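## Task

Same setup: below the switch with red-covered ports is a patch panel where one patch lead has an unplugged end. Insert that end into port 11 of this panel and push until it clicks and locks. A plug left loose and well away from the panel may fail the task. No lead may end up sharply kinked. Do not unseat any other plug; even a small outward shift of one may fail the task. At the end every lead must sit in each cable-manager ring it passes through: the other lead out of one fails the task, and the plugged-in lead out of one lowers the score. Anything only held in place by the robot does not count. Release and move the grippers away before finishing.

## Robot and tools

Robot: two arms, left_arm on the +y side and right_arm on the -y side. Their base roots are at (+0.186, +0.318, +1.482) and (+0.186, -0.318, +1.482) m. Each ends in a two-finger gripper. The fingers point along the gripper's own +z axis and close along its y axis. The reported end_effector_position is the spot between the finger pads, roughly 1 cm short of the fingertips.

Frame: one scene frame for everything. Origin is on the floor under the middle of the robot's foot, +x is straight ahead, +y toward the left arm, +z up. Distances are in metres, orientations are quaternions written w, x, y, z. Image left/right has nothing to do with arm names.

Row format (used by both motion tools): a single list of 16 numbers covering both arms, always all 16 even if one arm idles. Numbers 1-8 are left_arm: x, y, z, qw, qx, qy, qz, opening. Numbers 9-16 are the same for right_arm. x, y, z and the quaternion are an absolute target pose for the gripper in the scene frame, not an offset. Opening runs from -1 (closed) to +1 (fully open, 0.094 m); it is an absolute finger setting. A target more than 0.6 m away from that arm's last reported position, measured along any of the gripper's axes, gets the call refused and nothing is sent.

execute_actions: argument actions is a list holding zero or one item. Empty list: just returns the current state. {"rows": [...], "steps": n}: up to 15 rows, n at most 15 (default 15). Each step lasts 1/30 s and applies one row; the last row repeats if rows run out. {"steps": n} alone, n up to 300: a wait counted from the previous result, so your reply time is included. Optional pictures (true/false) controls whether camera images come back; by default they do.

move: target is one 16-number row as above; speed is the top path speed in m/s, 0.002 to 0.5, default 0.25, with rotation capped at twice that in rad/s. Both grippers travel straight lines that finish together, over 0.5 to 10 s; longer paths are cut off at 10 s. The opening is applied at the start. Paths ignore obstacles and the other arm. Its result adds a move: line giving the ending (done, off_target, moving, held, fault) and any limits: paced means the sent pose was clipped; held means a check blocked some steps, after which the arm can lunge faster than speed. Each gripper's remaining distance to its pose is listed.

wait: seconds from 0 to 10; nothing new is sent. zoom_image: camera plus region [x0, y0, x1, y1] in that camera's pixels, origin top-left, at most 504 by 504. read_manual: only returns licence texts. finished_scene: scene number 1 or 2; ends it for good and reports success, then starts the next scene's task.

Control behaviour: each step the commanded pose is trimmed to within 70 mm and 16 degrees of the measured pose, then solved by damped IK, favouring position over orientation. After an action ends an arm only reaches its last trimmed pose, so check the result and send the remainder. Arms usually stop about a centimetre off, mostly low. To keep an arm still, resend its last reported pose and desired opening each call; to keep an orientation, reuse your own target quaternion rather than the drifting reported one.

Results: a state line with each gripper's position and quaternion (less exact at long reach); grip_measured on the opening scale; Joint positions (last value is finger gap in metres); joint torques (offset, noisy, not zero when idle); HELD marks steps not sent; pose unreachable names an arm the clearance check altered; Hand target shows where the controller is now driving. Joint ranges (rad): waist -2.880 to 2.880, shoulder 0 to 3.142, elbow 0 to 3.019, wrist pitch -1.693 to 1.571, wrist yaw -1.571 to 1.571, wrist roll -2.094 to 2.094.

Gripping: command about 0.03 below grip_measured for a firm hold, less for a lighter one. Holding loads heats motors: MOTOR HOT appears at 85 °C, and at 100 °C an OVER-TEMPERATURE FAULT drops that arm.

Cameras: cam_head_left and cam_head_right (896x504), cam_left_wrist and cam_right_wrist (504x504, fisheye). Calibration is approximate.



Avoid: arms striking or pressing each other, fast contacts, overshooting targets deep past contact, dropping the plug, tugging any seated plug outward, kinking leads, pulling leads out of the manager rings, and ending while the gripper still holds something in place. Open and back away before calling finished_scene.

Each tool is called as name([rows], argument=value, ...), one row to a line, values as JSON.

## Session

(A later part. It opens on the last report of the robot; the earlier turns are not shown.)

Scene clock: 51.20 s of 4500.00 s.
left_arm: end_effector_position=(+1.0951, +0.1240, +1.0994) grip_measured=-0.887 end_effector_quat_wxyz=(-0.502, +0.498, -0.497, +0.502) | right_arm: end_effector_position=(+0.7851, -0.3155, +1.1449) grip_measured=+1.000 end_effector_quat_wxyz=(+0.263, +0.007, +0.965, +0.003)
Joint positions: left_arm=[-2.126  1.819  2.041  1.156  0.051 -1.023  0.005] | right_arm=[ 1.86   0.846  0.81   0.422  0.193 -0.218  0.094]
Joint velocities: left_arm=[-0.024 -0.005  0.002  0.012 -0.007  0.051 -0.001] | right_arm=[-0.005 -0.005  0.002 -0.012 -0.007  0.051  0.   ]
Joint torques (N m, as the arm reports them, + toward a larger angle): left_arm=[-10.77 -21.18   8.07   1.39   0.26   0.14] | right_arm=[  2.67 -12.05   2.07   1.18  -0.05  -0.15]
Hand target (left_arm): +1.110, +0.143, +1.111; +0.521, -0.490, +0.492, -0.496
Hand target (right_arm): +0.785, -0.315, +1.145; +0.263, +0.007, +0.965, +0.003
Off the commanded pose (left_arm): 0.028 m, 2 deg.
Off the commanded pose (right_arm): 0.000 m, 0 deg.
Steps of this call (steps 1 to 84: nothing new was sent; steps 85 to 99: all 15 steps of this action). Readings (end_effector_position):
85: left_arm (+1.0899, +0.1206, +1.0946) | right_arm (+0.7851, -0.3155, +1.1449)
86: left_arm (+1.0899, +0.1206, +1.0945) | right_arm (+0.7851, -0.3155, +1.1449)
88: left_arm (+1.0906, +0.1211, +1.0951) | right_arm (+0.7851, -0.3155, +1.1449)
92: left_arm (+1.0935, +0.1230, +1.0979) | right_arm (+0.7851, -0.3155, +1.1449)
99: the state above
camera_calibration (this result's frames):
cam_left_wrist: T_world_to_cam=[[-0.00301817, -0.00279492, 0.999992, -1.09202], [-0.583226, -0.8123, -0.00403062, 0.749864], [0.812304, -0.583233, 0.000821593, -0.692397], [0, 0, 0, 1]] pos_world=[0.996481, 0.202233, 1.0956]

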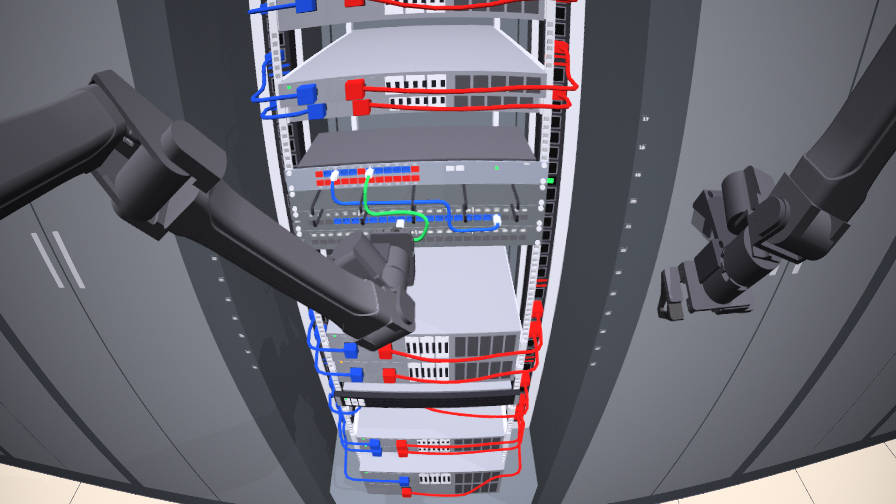

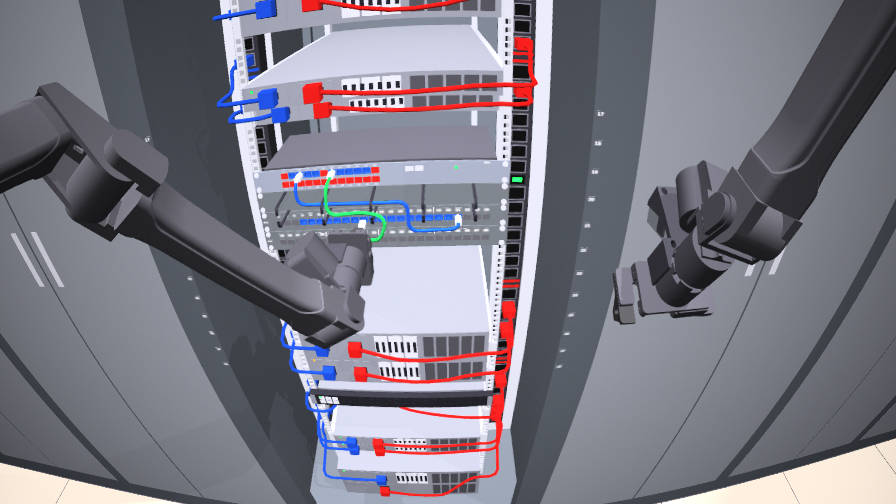

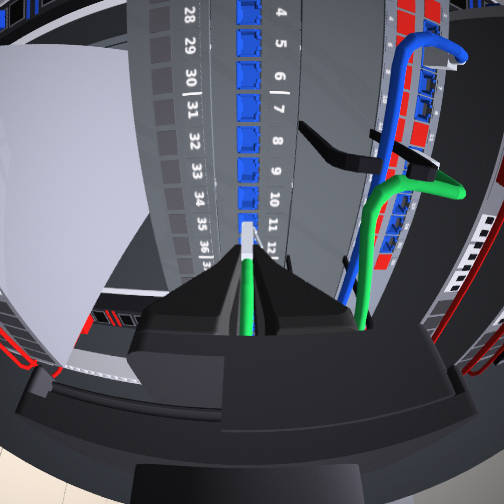

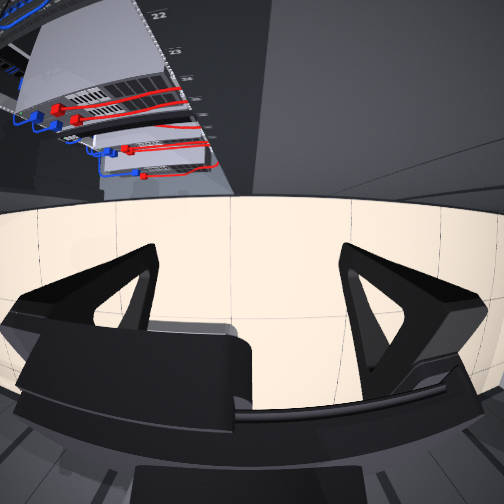

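execute_actions([
  {"rows":[[1.113,0.1436,1.1092,0.5205,-0.491,0.4925,-0.496,-0.915,0.785,-0.3155,1.145,0.263,0.007,0.965,0.003,1],[1.114,0.1437,1.1092,0.520,-0.491,0.493,-0.496,-0.915,0.785,-0.3155,1.145,0.263,0.007,0.965,0.003,1],[1.115,0.1437,1.1093,0.5195,-0.491,0.4935,-0.496,-0.915,0.785,-0.3155,1.145,0.263,0.007,0.965,0.003,1],[1.116,0.1438,1.1094,0.519,-0.4915,0.494,-0.4955,-0.915,0.785,-0.3155,1.145,0.263,0.007,0.965,0.003,1],[1.117,0.1438,1.1094,0.5185,-0.4915,0.4945,-0.4955,-0.915,0.785,-0.3155,1.145,0.263,0.007,0.965,0.003,1],[1.118,0.1439,1.1095,0.518,-0.4915,0.495,-0.4955,-0.915,0.785,-0.3155,1.145,0.263,0.007,0.965,0.003,1],[1.119,0.1439,1.1096,0.5175,-0.4915,0.4955,-0.4955,-0.915,0.785,-0.3155,1.145,0.263,0.007,0.965,0.003,1]],"steps":15},
])

zoom_image(camera="cam_left_wrist", region=[200,170,300,270])

zoom_image(camera="cam_head_left", region=[370,190,440,245])

Scene clock: 55.20 s of 4500.00 s.
left_arm: end_effector_position=(+1.1024, +0.1248, +1.1000) grip_measured=-0.887 end_effector_quat_wxyz=(-0.499, +0.499, -0.501, +0.501) | right_arm: end_effector_position=(+0.7851, -0.3155, +1.1449) grip_measured=+1.000 end_effector_quat_wxyz=(+0.263, +0.007, +0.965, +0.003)
Joint positions: left_arm=[-2.126  1.819  2.062  1.125  0.051 -1.022  0.005] | right_arm=[ 1.86   0.846  0.81   0.422  0.193 -0.218  0.094]
Joint velocities: left_arm=[ 0.005 -0.005 -0.017  0.017  0.007 -0.007 -0.001] | right_arm=[-0.015 -0.005 -0.002  0.022  0.051  0.007  0.   ]
Joint torques (N m, as the arm reports them, + toward a larger angle): left_arm=[-10.61 -21.47   8.37   1.45   0.28   0.12] | right_arm=[  2.63 -12.04   2.05   1.23  -0.06  -0.13]
Hand target (left_arm): +1.117, +0.144, +1.112; +0.517, -0.491, +0.495, -0.496
Hand target (right_arm): +0.785, -0.315, +1.145; +0.263, +0.007, +0.965, +0.003
Off the commanded pose (left_arm): 0.027 m, 2 deg.
Off the commanded pose (right_arm): 0.000 m, 0 deg.
Steps of this call (steps 1 to 90: nothing new was sent; then 0.50 s passed at rest; steps 91 to 105: all 15 steps of this action). Readings (end_effector_position):
91: left_arm (+1.0951, +0.1239, +1.0993) | right_arm (+0.7851, -0.3155, +1.1449)
92: left_arm (+1.0954, +0.1238, +1.0991) | right_arm (+0.7851, -0.3155, +1.1449)
94: left_arm (+1.0960, +0.1234, +1.0983) | right_arm (+0.7851, -0.3155, +1.1449)
98: left_arm (+1.0991, +0.1235, +1.0982) | right_arm (+0.7851, -0.3155, +1.1449)
105: the state above
camera_calibration (this result's frames):
cam_left_wrist: T_world_to_cam=[[0.00541752, -0.00309606, 0.999981, -1.10186], [-0.587428, -0.809276, 0.000676843, 0.753815], [0.809258, -0.58742, -0.00620298, -0.686243], [0, 0, 0, 1]] pos_world=[1.00413, 0.20352, 1.09707]

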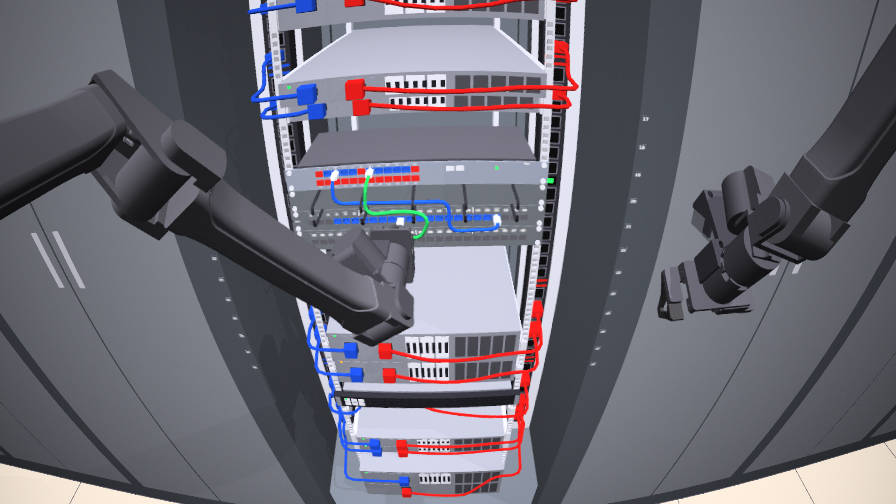

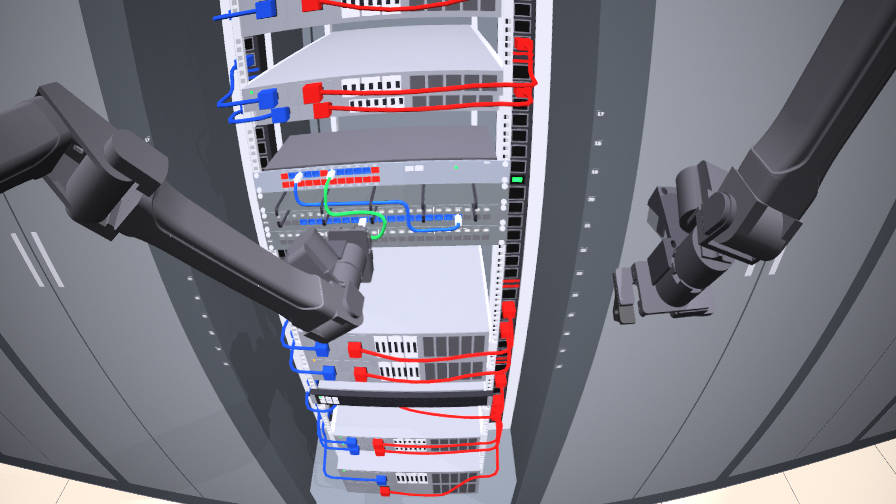

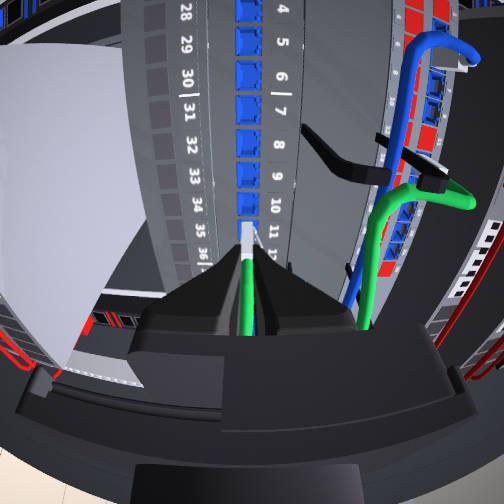

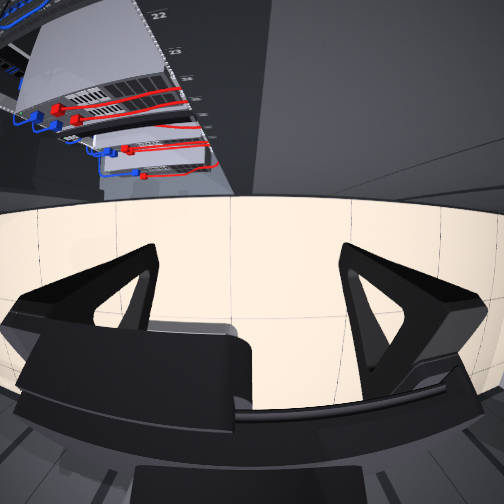

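Region (200, 170, 300, 270) of cam_left_wrist's 504x504 image, scaled by 5.040, with more detail than that image has.

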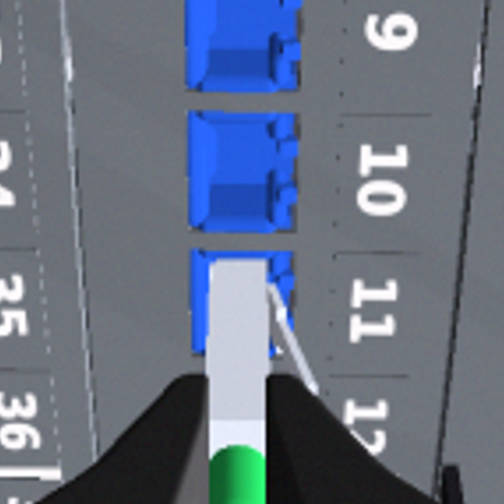

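Region (370, 190, 440, 245) of cam_head_left's 896x504 image, scaled by 7.200, with more detail than that image has; it fills the top 396 rows of this view, and the rest is white.

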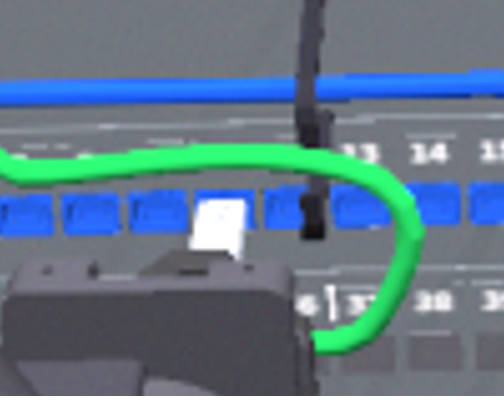

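execute_actions([
  {"rows":[[1.119,0.1428,1.1099,0.5167,-0.4894,0.4963,-0.4976,-0.915,0.785,-0.3155,1.145,0.263,0.007,0.965,0.003,1],[1.119,0.1417,1.1101,0.5159,-0.4873,0.4971,-0.4997,-0.915,0.785,-0.3155,1.145,0.263,0.007,0.965,0.003,1]],"steps":10},
], pictures=false)

Scene clock: 58.03 s of 4500.00 s.
left_arm: end_effector_position=(+1.1024, +0.1231, +1.1001) grip_measured=-0.887 end_effector_quat_wxyz=(-0.497, +0.496, -0.503, +0.504) | right_arm: end_effector_position=(+0.7851, -0.3155, +1.1449) grip_measured=+1.000 end_effector_quat_wxyz=(+0.263, +0.007, +0.965, +0.003)
Joint positions: left_arm=[-2.126  1.819  2.062  1.122  0.06  -1.022  0.005] | right_arm=[ 1.86   0.846  0.81   0.422  0.193 -0.218  0.094]
Joint velocities: left_arm=[ 0.005 -0.005 -0.007  0.002 -0.051  0.022 -0.   ] | right_arm=[-0.005 -0.005 -0.007 -0.012 -0.022 -0.037  0.   ]
Joint torques (N m, as the arm reports them, + toward a larger angle): left_arm=[-10.61 -21.26   8.56   1.4    0.45   0.14] | right_arm=[  2.48 -12.19   2.05   1.16  -0.05  -0.13]
Hand target (left_arm): +1.117, +0.142, +1.112; +0.516, -0.487, +0.497, -0.500
Hand target (right_arm): +0.785, -0.315, +1.145; +0.263, +0.007, +0.965, +0.003
Off the commanded pose (left_arm): 0.027 m, 3 deg.
Off the commanded pose (right_arm): 0.000 m, 0 deg.
Steps of this call (steps 1 to 75: nothing new was sent; steps 76 to 85: all 10 steps of this action). Readings (end_effector_position):
76: left_arm (+1.1024, +0.1245, +1.0999) | right_arm (+0.7851, -0.3155, +1.1449)
77: left_arm (+1.1024, +0.1238, +1.1001) | right_arm (+0.7851, -0.3155, +1.1449)
79: left_arm (+1.1024, +0.1232, +1.1002) | right_arm (+0.7851, -0.3155, +1.1449)
83: left_arm (+1.1024, +0.1231, +1.1001) | right_arm (+0.7851, -0.3155, +1.1449)
85: the state above

execute_actions([
  {"rows":[[1.119,0.1424,1.1097,0.5161,-0.4889,0.4969,-0.4981,-0.915,0.785,-0.3155,1.145,0.263,0.007,0.965,0.003,1],[1.119,0.1430,1.1093,0.5163,-0.4904,0.4967,-0.4966,-0.915,0.785,-0.3155,1.145,0.263,0.007,0.965,0.003,1]],"steps":10},
])

zoom_image(camera="cam_left_wrist", region=[200,170,300,270])

zoom_image(camera="cam_head_left", region=[370,190,440,245])

Scene clock: 59.80 s of 4500.00 s.
left_arm: end_effector_position=(+1.1024, +0.1235, +1.0998) grip_measured=-0.887 end_effector_quat_wxyz=(-0.497, +0.497, -0.502, +0.503) | right_arm: end_effector_position=(+0.7851, -0.3155, +1.1449) grip_measured=+1.000 end_effector_quat_wxyz=(+0.263, +0.007, +0.965, +0.003)
Joint positions: left_arm=[-2.126  1.819  2.062  1.122  0.057 -1.022  0.005] | right_arm=[ 1.86   0.846  0.81   0.422  0.193 -0.218  0.094]
Joint velocities: left_arm=[ 0.015  0.005  0.017 -0.017 -0.022 -0.037  0.002] | right_arm=[ 0.005 -0.005 -0.012  0.012 -0.022 -0.051  0.   ]
Joint torques (N m, as the arm reports them, + toward a larger angle): left_arm=[-10.97 -21.41   8.48   1.45   0.23   0.13] | right_arm=[  2.43 -12.17   2.06   1.23  -0.04  -0.12]
Hand target (left_arm): +1.117, +0.143, +1.111; +0.516, -0.490, +0.497, -0.497
Hand target (right_arm): +0.785, -0.315, +1.145; +0.263, +0.007, +0.965, +0.003
Off the commanded pose (left_arm): 0.027 m, 3 deg.
Off the commanded pose (right_arm): 0.000 m, 0 deg.
Steps of this call (steps 1 to 43: nothing new was sent; steps 44 to 53: all 10 steps of this action). Readings (end_effector_position):
44: left_arm (+1.1024, +0.1231, +1.1001) | right_arm (+0.7851, -0.3155, +1.1449)
45: left_arm (+1.1024, +0.1233, +1.1000) | right_arm (+0.7851, -0.3155, +1.1449)
47: left_arm (+1.1024, +0.1235, +1.0998) | right_arm (+0.7851, -0.3155, +1.1449)
51: left_arm (+1.1024, +0.1235, +1.0998) | right_arm (+0.7851, -0.3155, +1.1449)
53: the state above
camera_calibration (this result's frames):
cam_left_wrist: T_world_to_cam=[[0.00533716, -0.00294933, 0.999981, -1.10158], [-0.592813, -0.80534, 0.000788742, 0.758101], [0.805322, -0.592806, -0.00604663, -0.682155], [0, 0, 0, 1]] pos_world=[1.00465, 0.202894, 1.09684]

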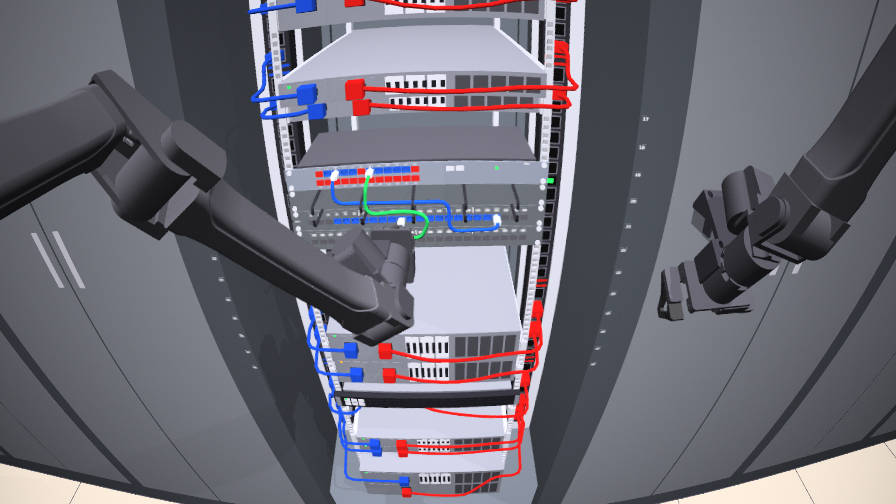

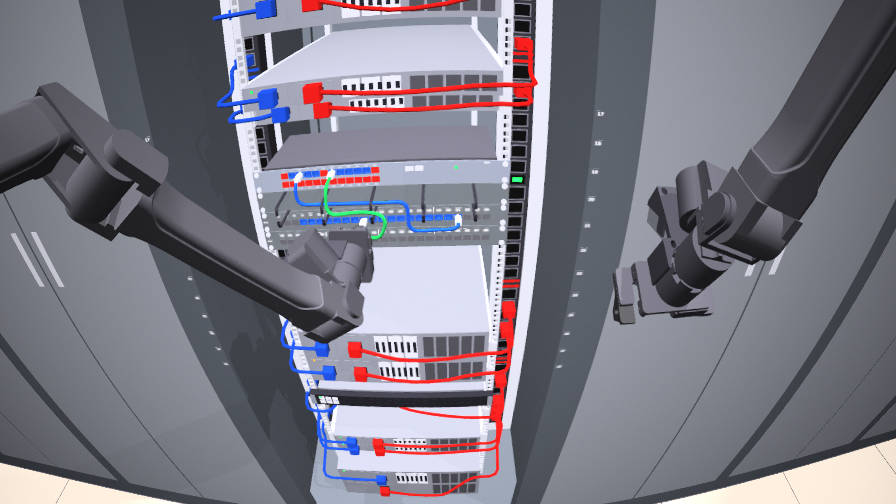

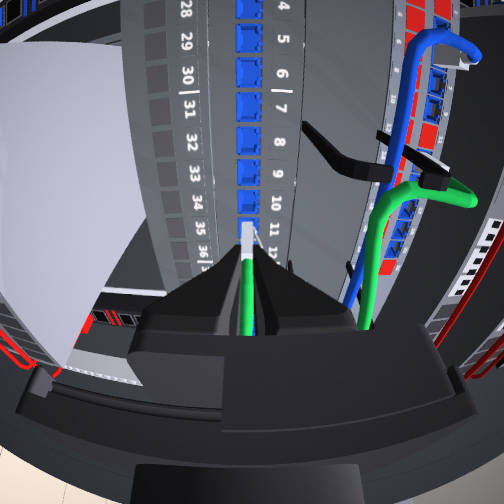

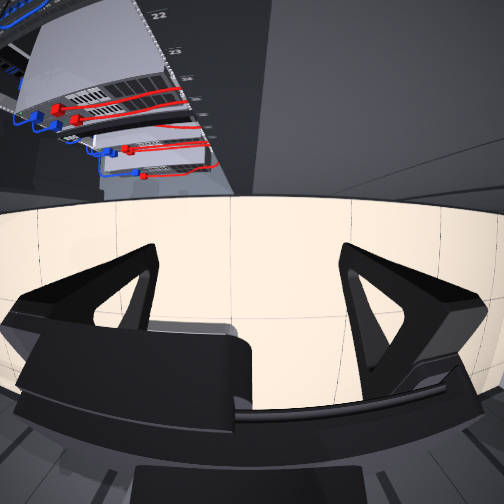

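Region (200, 170, 300, 270) of cam_left_wrist's 504x504 image, scaled by 5.040, with more detail than that image has.

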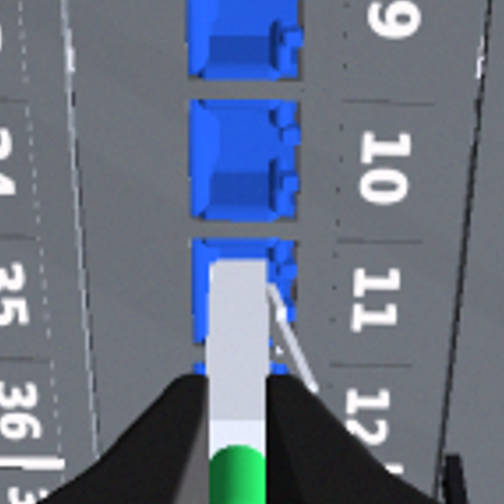

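Region (370, 190, 440, 245) of cam_head_left's 896x504 image, scaled by 7.200, with more detail than that image has; it fills the top 396 rows of this view, and the rest is white.

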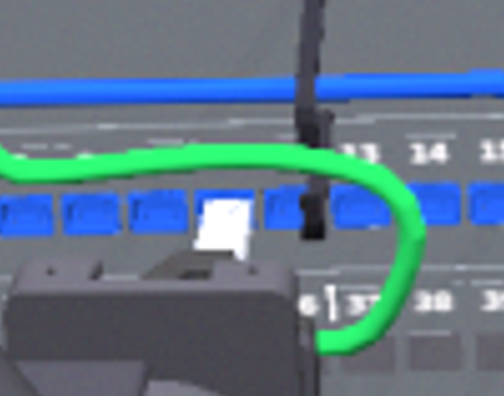

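execute_actions([
  {"rows":[[1.1195,0.1437,1.1095,0.5169,-0.4914,0.4961,-0.4956,-0.915,0.785,-0.3155,1.145,0.263,0.007,0.965,0.003,1],[1.120,0.144,1.1099,0.5173,-0.4914,0.4957,-0.4956,-0.915,0.785,-0.3155,1.145,0.263,0.007,0.965,0.003,1],[1.1205,0.144,1.1099,0.517,-0.4914,0.496,-0.4956,-0.915,0.785,-0.3155,1.145,0.263,0.007,0.965,0.003,1],[1.121,0.1439,1.1098,0.5166,-0.4914,0.4964,-0.4956,-0.915,0.785,-0.3155,1.145,0.263,0.007,0.965,0.003,1],[1.1215,0.1439,1.1098,0.5163,-0.4914,0.4967,-0.4956,-0.915,0.785,-0.3155,1.145,0.263,0.007,0.965,0.003,1],[1.122,0.1439,1.1097,0.5159,-0.4915,0.4971,-0.4955,-0.915,0.785,-0.3155,1.145,0.263,0.007,0.965,0.003,1],[1.1225,0.1438,1.1097,0.5156,-0.4915,0.4974,-0.4955,-0.915,0.785,-0.3155,1.145,0.263,0.007,0.965,0.003,1],[1.123,0.1438,1.1096,0.5152,-0.4915,0.4978,-0.4955,-0.915,0.785,-0.3155,1.145,0.263,0.007,0.965,0.003,1],[1.1235,0.1438,1.1096,0.5148,-0.4916,0.4982,-0.4954,-0.915,0.785,-0.3155,1.145,0.263,0.007,0.965,0.003,1],[1.124,0.1437,1.1095,0.5144,-0.4916,0.4986,-0.4954,-0.915,0.785,-0.3155,1.145,0.263,0.007,0.965,0.003,1],[1.1245,0.1437,1.1095,0.514,-0.4917,0.499,-0.4953,-0.915,0.785,-0.3155,1.145,0.263,0.007,0.965,0.003,1],[1.125,0.1437,1.1094,0.5135,-0.4917,0.4995,-0.4953,-0.915,0.785,-0.3155,1.145,0.263,0.007,0.965,0.003,1]],"steps":15},
])

zoom_image(camera="cam_left_wrist", region=[200,170,300,270])

zoom_image(camera="cam_head_left", region=[370,190,440,245])

Scene clock: 63.20 s of 4500.00 s.
left_arm: end_effector_position=(+1.1072, +0.1247, +1.1000) grip_measured=-0.887 end_effector_quat_wxyz=(-0.496, +0.499, -0.505, +0.501) | right_arm: end_effector_position=(+0.7851, -0.3155, +1.1449) grip_measured=+1.000 end_effector_quat_wxyz=(+0.263, +0.007, +0.965, +0.003)
Joint positions: left_arm=[-2.126  1.819  2.076  1.101  0.053 -1.021  0.005] | right_arm=[ 1.86   0.846  0.81   0.422  0.193 -0.218  0.094]
Joint velocities: left_arm=[-0.005  0.005 -0.017 -0.012 -0.095 -0.022 -0.   ] | right_arm=[ 0.005  0.005  0.002  0.002  0.022 -0.022  0.   ]
Joint torques (N m, as the arm reports them, + toward a larger angle): left_arm=[-10.56 -21.36   8.87   1.27   0.31   0.15] | right_arm=[  2.87 -12.27   2.03   1.21  -0.03  -0.13]
Hand target (left_arm): +1.123, +0.144, +1.112; +0.513, -0.491, +0.499, -0.496
Hand target (right_arm): +0.785, -0.315, +1.145; +0.263, +0.007, +0.965, +0.003
Off the commanded pose (left_arm): 0.028 m, 2 deg.
Off the commanded pose (right_arm): 0.000 m, 0 deg.
Steps of this call (steps 1 to 87: nothing new was sent; steps 88 to 102: all 15 steps of this action). Readings (end_effector_position):
88: left_arm (+1.1024, +0.1237, +1.0997) | right_arm (+0.7851, -0.3155, +1.1449)
89: left_arm (+1.1024, +0.1239, +1.0996) | right_arm (+0.7851, -0.3155, +1.1449)
91: left_arm (+1.1025, +0.1239, +1.0993) | right_arm (+0.7851, -0.3155, +1.1449)
95: left_arm (+1.1035, +0.1241, +1.0994) | right_arm (+0.7851, -0.3155, +1.1449)
102: the state above
camera_calibration (this result's frames):
cam_left_wrist: T_world_to_cam=[[0.0130419, -0.00382175, 0.999908, -1.1101], [-0.592635, -0.805458, 0.00465127, 0.757507], [0.805366, -0.59264, -0.0127696, -0.678009], [0, 0, 0, 1]] pos_world=[1.00945, 0.204082, 1.09781]

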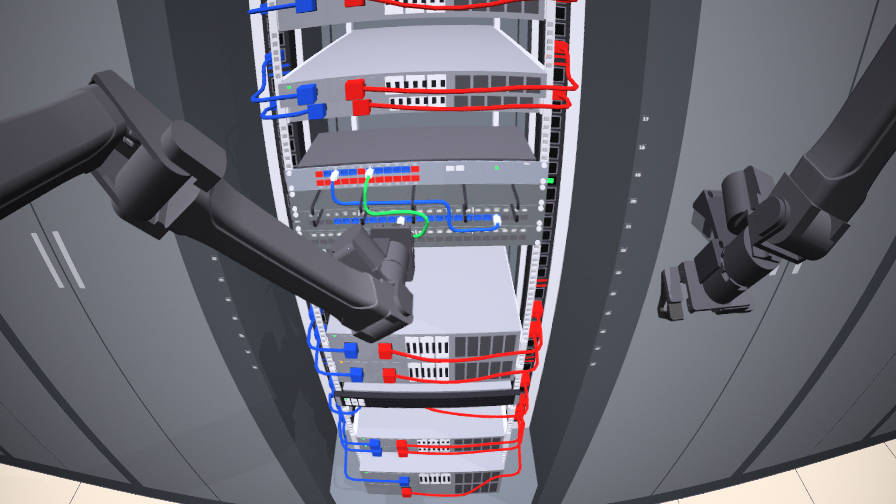

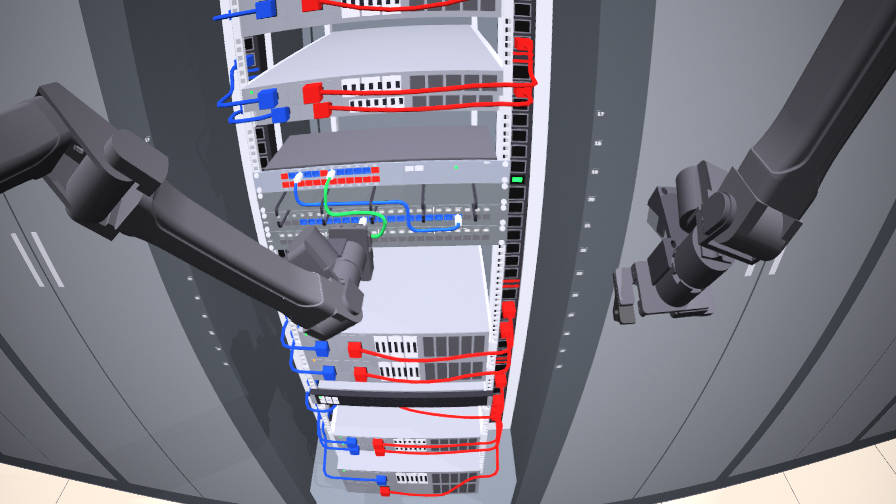

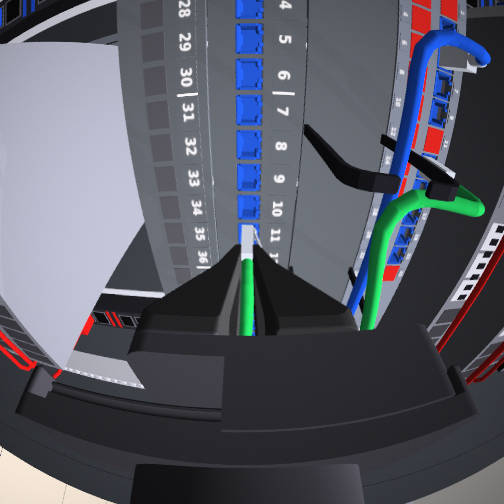

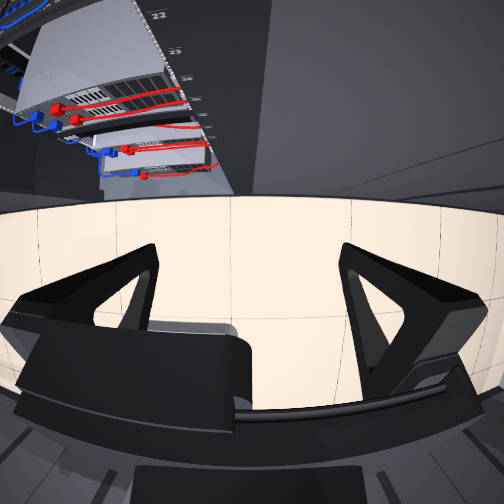

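Region (200, 170, 300, 270) of cam_left_wrist's 504x504 image, scaled by 5.040, with more detail than that image has.

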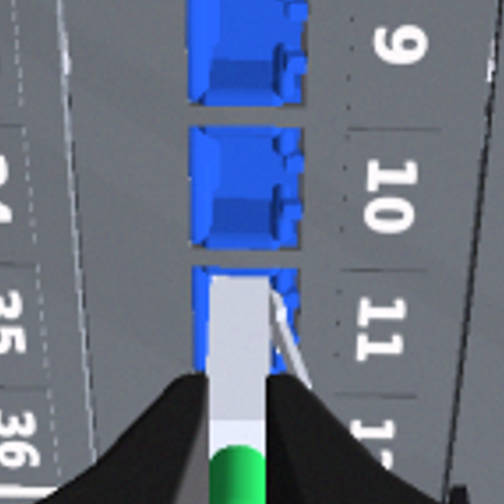

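Region (370, 190, 440, 245) of cam_head_left's 896x504 image, scaled by 7.200, with more detail than that image has; it fills the top 396 rows of this view, and the rest is white.

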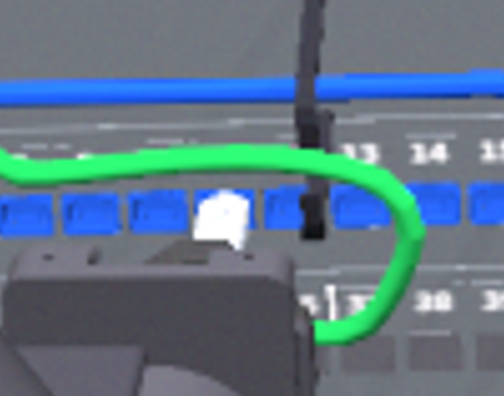

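execute_actions([
  {"rows":[[1.127,0.1437,1.1094,0.5145,-0.4917,0.4985,-0.4953,-0.92,0.785,-0.3155,1.145,0.263,0.007,0.965,0.003,1],[1.129,0.1437,1.1094,0.5155,-0.4917,0.4975,-0.4953,-0.92,0.785,-0.3155,1.145,0.263,0.007,0.965,0.003,1],[1.131,0.1437,1.1094,0.5165,-0.4917,0.4965,-0.4953,-0.92,0.785,-0.3155,1.145,0.263,0.007,0.965,0.003,1],[1.133,0.1437,1.1094,0.5175,-0.4917,0.4955,-0.4953,-0.92,0.785,-0.3155,1.145,0.263,0.007,0.965,0.003,1],[1.135,0.1437,1.1094,0.5185,-0.4917,0.4945,-0.4953,-0.92,0.785,-0.3155,1.145,0.263,0.007,0.965,0.003,1],[1.137,0.1437,1.1094,0.5195,-0.4917,0.4935,-0.4953,-0.92,0.785,-0.3155,1.145,0.263,0.007,0.965,0.003,1],[1.139,0.1437,1.1094,0.5205,-0.4917,0.4925,-0.4953,-0.92,0.785,-0.3155,1.145,0.263,0.007,0.965,0.003,1]],"steps":15},
])

zoom_image(camera="cam_left_wrist", region=[200,170,300,270])

zoom_image(camera="cam_head_left", region=[370,190,440,245])

Scene clock: 65.90 s of 4500.00 s.
left_arm: end_effector_position=(+1.1126, +0.1247, +1.1002) grip_measured=-0.887 end_effector_quat_wxyz=(-0.500, +0.497, -0.501, +0.502) | right_arm: end_effector_position=(+0.7851, -0.3155, +1.1449) grip_measured=+1.000 end_effector_quat_wxyz=(+0.263, +0.007, +0.965, +0.003)
Joint positions: left_arm=[-2.126  1.836  2.112  1.092  0.055 -1.02   0.005] | right_arm=[ 1.86   0.846  0.81   0.422  0.193 -0.218  0.094]
Joint velocities: left_arm=[-0.015  0.015 -0.007  0.007 -0.051 -0.066 -0.001] | right_arm=[ 0.005 -0.005 -0.002 -0.007 -0.037 -0.022  0.   ]
Joint torques (N m, as the arm reports them, + toward a larger angle): left_arm=[-11.2  -20.23  12.56   0.54   0.02   0.11] | right_arm=[  2.81 -12.38   2.     1.14  -0.04  -0.13]
Hand target (left_arm): +1.134, +0.145, +1.113; +0.520, -0.491, +0.493, -0.496
Hand target (right_arm): +0.785, -0.315, +1.145; +0.263, +0.007, +0.965, +0.003
Off the commanded pose (left_arm): 0.034 m, 3 deg.
Off the commanded pose (right_arm): 0.000 m, 0 deg.
Steps of this call (steps 1 to 66: nothing new was sent; steps 67 to 81: all 15 steps of this action). Readings (end_effector_position):
67: left_arm (+1.1075, +0.1248, +1.1002) | right_arm (+0.7851, -0.3155, +1.1449)
68: left_arm (+1.1079, +0.1251, +1.1006) | right_arm (+0.7851, -0.3155, +1.1449)
70: left_arm (+1.1085, +0.1252, +1.1008) | right_arm (+0.7851, -0.3155, +1.1449)
74: left_arm (+1.1125, +0.1250, +1.1005) | right_arm (+0.7851, -0.3155, +1.1449)
81: the state above
camera_calibration (this result's frames):
cam_left_wrist: T_world_to_cam=[[0.00210108, -0.00584323, 0.999981, -1.09803], [-0.589407, -0.807828, -0.003482, 0.766358], [0.807833, -0.589389, -0.00514136, -0.693958], [0, 0, 0, 1]] pos_world=[1.01461, 0.203659, 1.09711]

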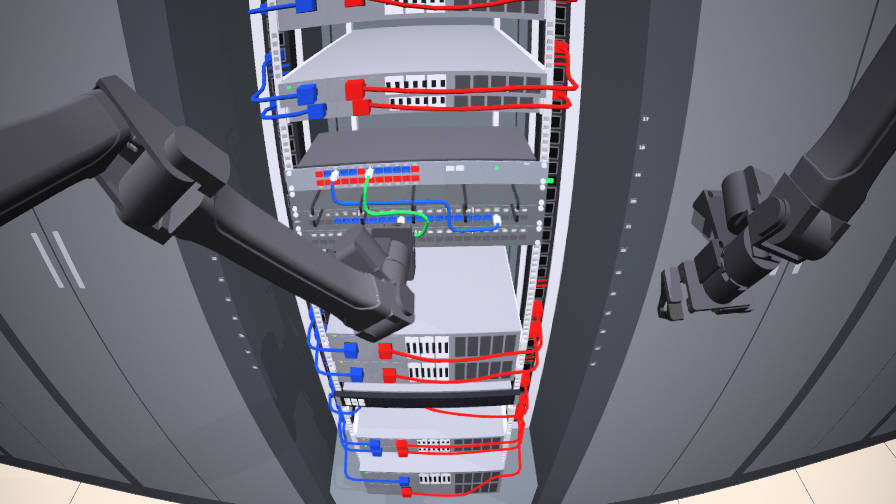

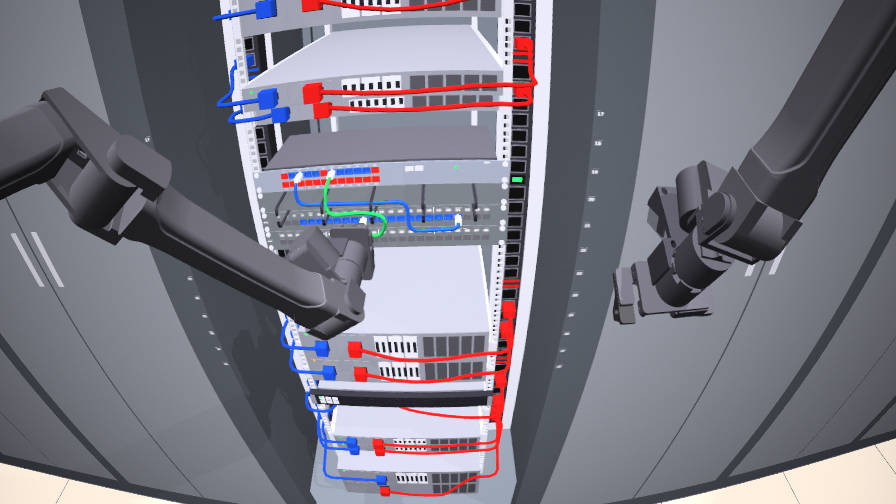

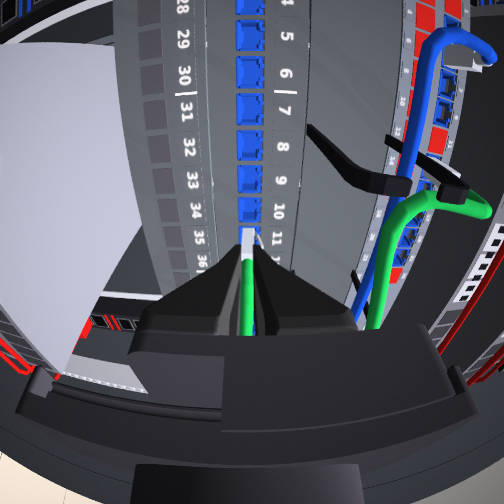

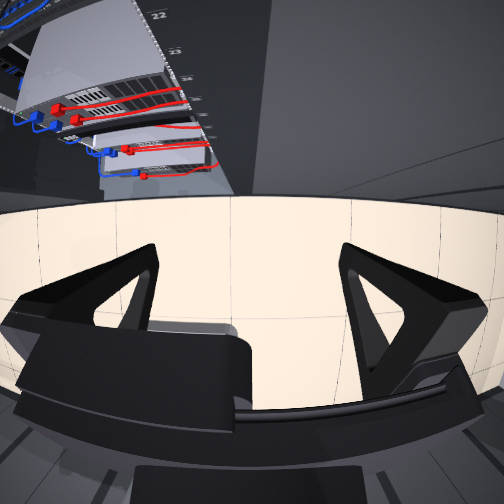

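Region (200, 170, 300, 270) of cam_left_wrist's 504x504 image, scaled by 5.040, with more detail than that image has.

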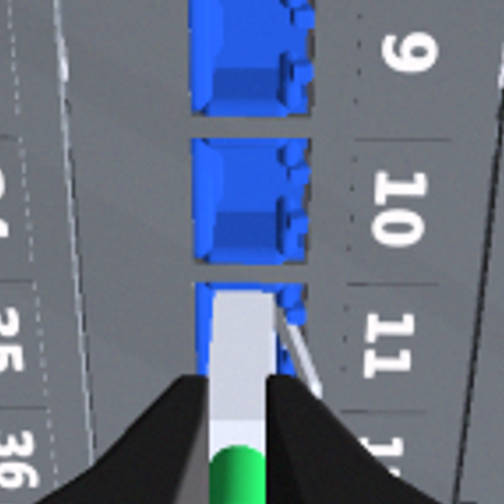

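Region (370, 190, 440, 245) of cam_head_left's 896x504 image, scaled by 7.200, with more detail than that image has; it fills the top 396 rows of this view, and the rest is white.

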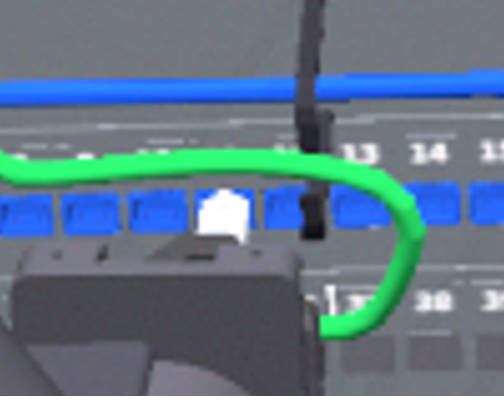

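execute_actions([
  {"rows":[[1.135,0.143,1.1087,0.5195,-0.4917,0.4935,-0.4953,-0.92,0.785,-0.3155,1.145,0.263,0.007,0.965,0.003,1],[1.131,0.142,1.108,0.5185,-0.4917,0.4945,-0.4953,-0.92,0.785,-0.3155,1.145,0.263,0.007,0.965,0.003,1],[1.127,0.141,1.107,0.517,-0.4917,0.496,-0.4953,-0.92,0.785,-0.3155,1.145,0.263,0.007,0.965,0.003,1],[1.123,0.140,1.106,0.516,-0.4917,0.497,-0.4953,-0.92,0.785,-0.3155,1.145,0.263,0.007,0.965,0.003,1],[1.119,0.139,1.105,0.515,-0.4917,0.498,-0.4953,-0.92,0.785,-0.3155,1.145,0.263,0.007,0.965,0.003,1],[1.115,0.138,1.104,0.5135,-0.4917,0.4995,-0.4953,-0.92,0.785,-0.3155,1.145,0.263,0.007,0.965,0.003,1],[1.111,0.137,1.103,0.512,-0.4917,0.501,-0.4953,-0.92,0.785,-0.3155,1.145,0.263,0.007,0.965,0.003,1],[1.107,0.136,1.102,0.511,-0.4917,0.502,-0.4953,-0.92,0.785,-0.3155,1.145,0.263,0.007,0.965,0.003,1],[1.105,0.136,1.102,0.511,-0.4917,0.502,-0.4953,-0.92,0.785,-0.3155,1.145,0.263,0.007,0.965,0.003,1]],"steps":15},
], pictures=false)

Scene clock: 69.27 s of 4500.00 s.
left_arm: end_effector_position=(+1.1106, +0.1246, +1.1000) grip_measured=-0.887 end_effector_quat_wxyz=(-0.497, +0.498, -0.504, +0.501) | right_arm: end_effector_position=(+0.7851, -0.3155, +1.1449) grip_measured=+1.000 end_effector_quat_wxyz=(+0.263, +0.007, +0.965, +0.003)
Joint positions: left_arm=[-2.126  1.827  2.095  1.092  0.054 -1.018  0.005] | right_arm=[ 1.86   0.846  0.81   0.422  0.193 -0.218  0.094]
Joint velocities: left_arm=[-0.005 -0.005 -0.002 -0.007 -0.022 -0.081  0.   ] | right_arm=[-0.005 -0.005 -0.002 -0.017  0.007 -0.037  0.   ]
Joint torques (N m, as the arm reports them, + toward a larger angle): left_arm=[-10.98 -21.49   2.73   3.51   0.29   0.13] | right_arm=[  2.47 -12.08   2.03   1.19  -0.05  -0.13]
Hand target (left_arm): +1.106, +0.135, +1.102; +0.511, -0.492, +0.502, -0.496
Hand target (right_arm): +0.785, -0.315, +1.145; +0.263, +0.007, +0.965, +0.003
Off the commanded pose (left_arm): 0.013 m, 2 deg.
Off the commanded pose (right_arm): 0.000 m, 0 deg.
Steps of this call (steps 1 to 86: nothing new was sent; steps 87 to 101: all 15 steps of this action). Readings (end_effector_position):
87: left_arm (+1.1126, +0.1247, +1.1003) | right_arm (+0.7851, -0.3155, +1.1449)
88: left_arm (+1.1126, +0.1248, +1.1004) | right_arm (+0.7851, -0.3155, +1.1449)
90: left_arm (+1.1126, +0.1249, +1.1006) | right_arm (+0.7851, -0.3155, +1.1449)
94: left_arm (+1.1107, +0.1241, +1.0994) | right_arm (+0.7851, -0.3155, +1.1449)
101: the state above

The plug holds. Next: unload, release and back off to inspect the lead at the ring.

execute_actions([
  {"rows":[[1.108,0.136,1.102,0.511,-0.4917,0.502,-0.4953,-0.92,0.785,-0.3155,1.145,0.263,0.007,0.965,0.003,1],[1.111,0.136,1.102,0.511,-0.4917,0.502,-0.4953,-0.92,0.785,-0.3155,1.145,0.263,0.007,0.965,0.003,1],[1.114,0.136,1.102,0.511,-0.4917,0.502,-0.4953,-0.92,0.785,-0.3155,1.145,0.263,0.007,0.965,0.003,1],[1.114,0.136,1.102,0.511,-0.4917,0.502,-0.4953,-0.92,0.785,-0.3155,1.145,0.263,0.007,0.965,0.003,1],[1.114,0.136,1.102,0.511,-0.4917,0.502,-0.4953,-0.92,0.785,-0.3155,1.145,0.263,0.007,0.965,0.003,1],[1.114,0.136,1.102,0.511,-0.4917,0.502,-0.4953,-0.86,0.785,-0.3155,1.145,0.263,0.007,0.965,0.003,1],[1.114,0.136,1.102,0.511,-0.4917,0.502,-0.4953,-0.8,0.785,-0.3155,1.145,0.263,0.007,0.965,0.003,1],[1.114,0.136,1.102,0.511,-0.4917,0.502,-0.4953,-0.75,0.785,-0.3155,1.145,0.263,0.007,0.965,0.003,1]],"steps":13},
], pictures=false)

move(target=[1.04,0.145,1.108,0.514,-0.4917,0.499,-0.4953,-0.75,0.785,-0.3155,1.145,0.263,0.007,0.965,0.003,1], speed=0.05)

zoom_image(camera="cam_head_left", region=[360,170,460,250])

Scene clock: 72.43 s of 4500.00 s.
left_arm: end_effector_position=(+1.1107, +0.1247, +1.0996) grip_measured=-0.751 end_effector_quat_wxyz=(-0.497, +0.498, -0.505, +0.500) | right_arm: end_effector_position=(+0.7851, -0.3155, +1.1449) grip_measured=+1.000 end_effector_quat_wxyz=(+0.263, +0.007, +0.965, +0.003)
Joint positions: left_arm=[-2.125  1.827  2.095  1.09   0.054 -1.018  0.012] | right_arm=[ 1.86   0.846  0.81   0.422  0.193 -0.218  0.094]
Joint velocities: left_arm=[-0.024  0.005  0.002 -0.002  0.007  0.022 -0.   ] | right_arm=[-0.015 -0.024  0.012 -0.012 -0.051 -0.037  0.   ]
Joint torques (N m, as the arm reports them, + toward a larger angle): left_arm=[-10.79 -20.89   6.36   2.42   0.32   0.13] | right_arm=[  2.72 -12.31   2.01   1.18  -0.06  -0.14]
Hand target (left_arm): +1.114, +0.136, +1.102; +0.511, -0.491, +0.502, -0.496
Hand target (right_arm): +0.785, -0.315, +1.145; +0.263, +0.007, +0.965, +0.003
Off the commanded pose (left_arm): 0.012 m, 2 deg.
Off the commanded pose (right_arm): 0.000 m, 0 deg.
Steps of this call (steps 1 to 82: nothing new was sent; steps 83 to 95: all 13 steps of this action). Readings (end_effector_position):
83: left_arm (+1.1106, +0.1245, +1.0998) | right_arm (+0.7851, -0.3155, +1.1449)
84: left_arm (+1.1106, +0.1245, +1.0998) | right_arm (+0.7851, -0.3155, +1.1449)
86: left_arm (+1.1107, +0.1245, +1.0997) | right_arm (+0.7851, -0.3155, +1.1449)
90: left_arm (+1.1107, +0.1247, +1.0996) | right_arm (+0.7851, -0.3155, +1.1449)
95: the state above

Scene clock: 74.47 s of 4500.00 s.
left_arm: end_effector_position=(+1.0373, +0.1281, +1.1011) grip_measured=-0.751 end_effector_quat_wxyz=(-0.503, +0.495, -0.504, +0.498) | right_arm: end_effector_position=(+0.7851, -0.3155, +1.1449) grip_measured=+1.000 end_effector_quat_wxyz=(+0.263, +0.007, +0.965, +0.003)
Joint positions: left_arm=[-2.116  1.746  1.792  1.322  0.054 -1.018  0.012] | right_arm=[ 1.86   0.846  0.81   0.422  0.193 -0.218  0.094]
Joint velocities: left_arm=[-0.015 -0.005  0.002  0.002 -0.051 -0.066  0.001] | right_arm=[ 0.005 -0.015  0.002  0.012 -0.007  0.007  0.   ]
Joint torques (N m, as the arm reports them, + toward a larger angle): left_arm=[ -9.81 -20.71   2.79   2.55   0.35   0.01] | right_arm=[  2.44 -11.95   2.02   1.19  -0.07  -0.13]
Hand target (left_arm): +1.040, +0.143, +1.107; +0.514, -0.491, +0.499, -0.496
Hand target (right_arm): +0.785, -0.315, +1.145; +0.263, +0.007, +0.965, +0.003
Off the commanded pose (left_arm): 0.018 m, 2 deg.
Off the commanded pose (right_arm): 0.000 m, 0 deg.
move: off_target (left_arm)
camera_calibration (this result's frames):
cam_left_wrist: T_world_to_cam=[[0.00478562, -0.0174135, 0.999837, -1.0999], [-0.587774, -0.808947, -0.0112756, 0.731731], [0.809011, -0.587624, -0.0141065, -0.622605], [0, 0, 0, 1]] pos_world=[0.93905, 0.206921, 1.09919]

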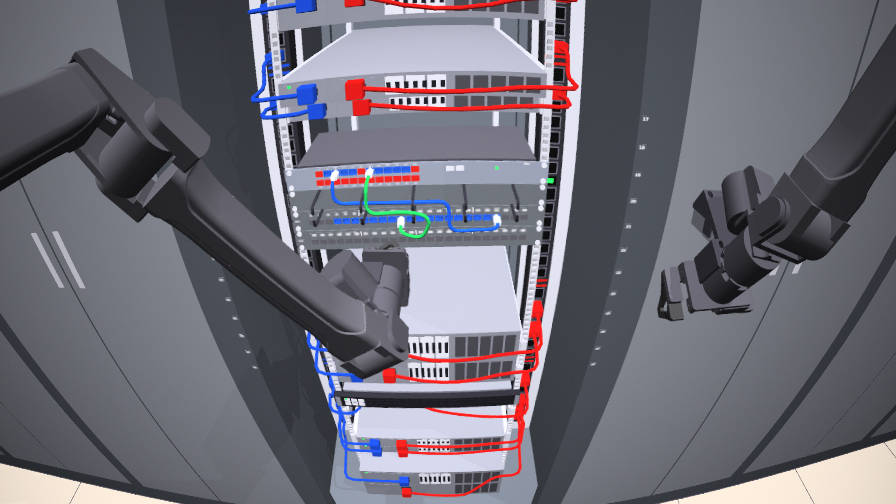

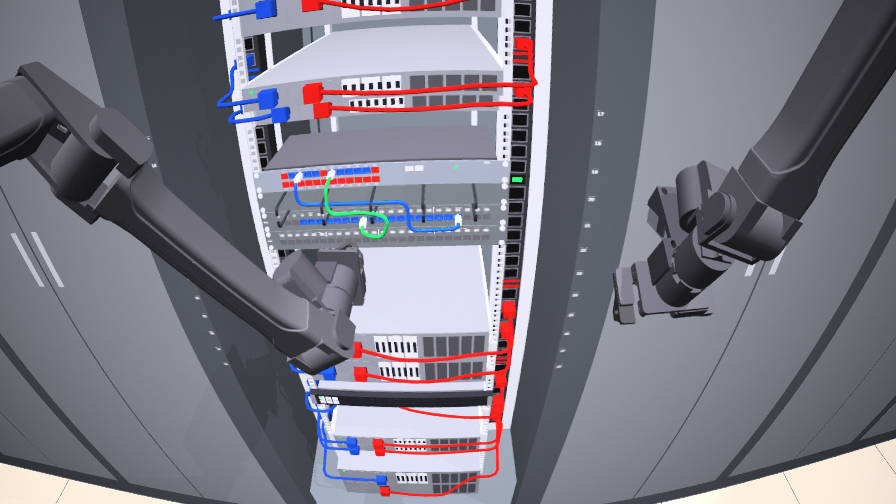

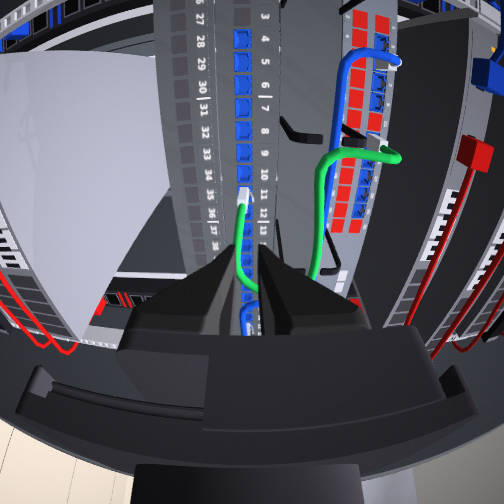

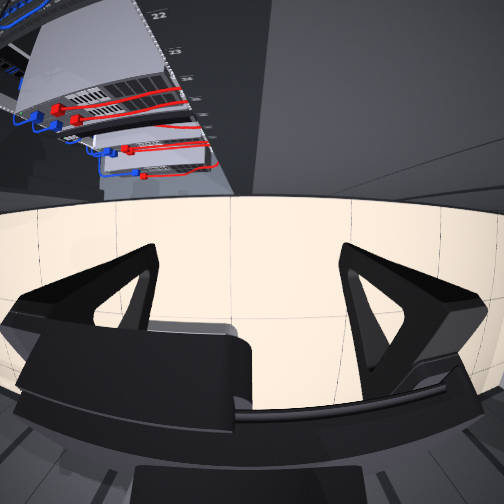

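Region (360, 170, 460, 250) of cam_head_left's 896x504 image, scaled by 5.040, with more detail than that image has; it fills the top 403 rows of this view, and the rest is white.

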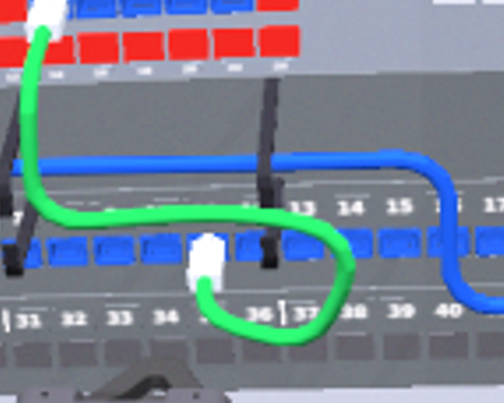

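zoom_image(camera="cam_left_wrist", region=[265,200,365,300])

zoom_image(camera="cam_head_right", region=[345,185,405,235])

Region (265, 200, 365, 300) of cam_left_wrist's 504x504 image, scaled by 5.040, with more detail than that image has.

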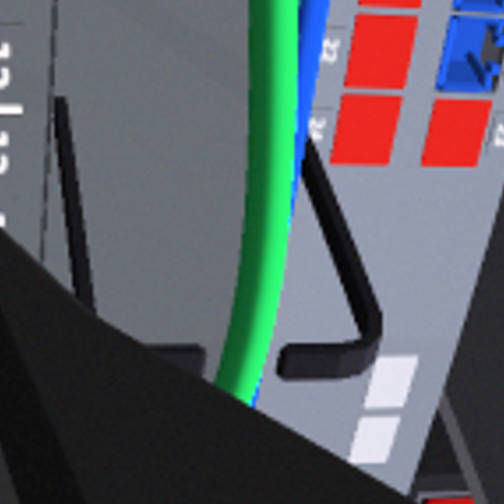

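Region (345, 185, 405, 235) of cam_head_right's 896x504 image, scaled by 8.400, with more detail than that image has.

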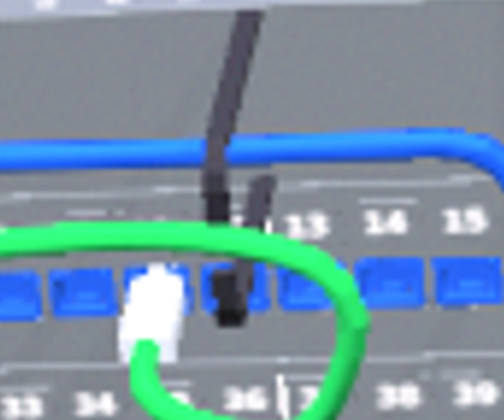

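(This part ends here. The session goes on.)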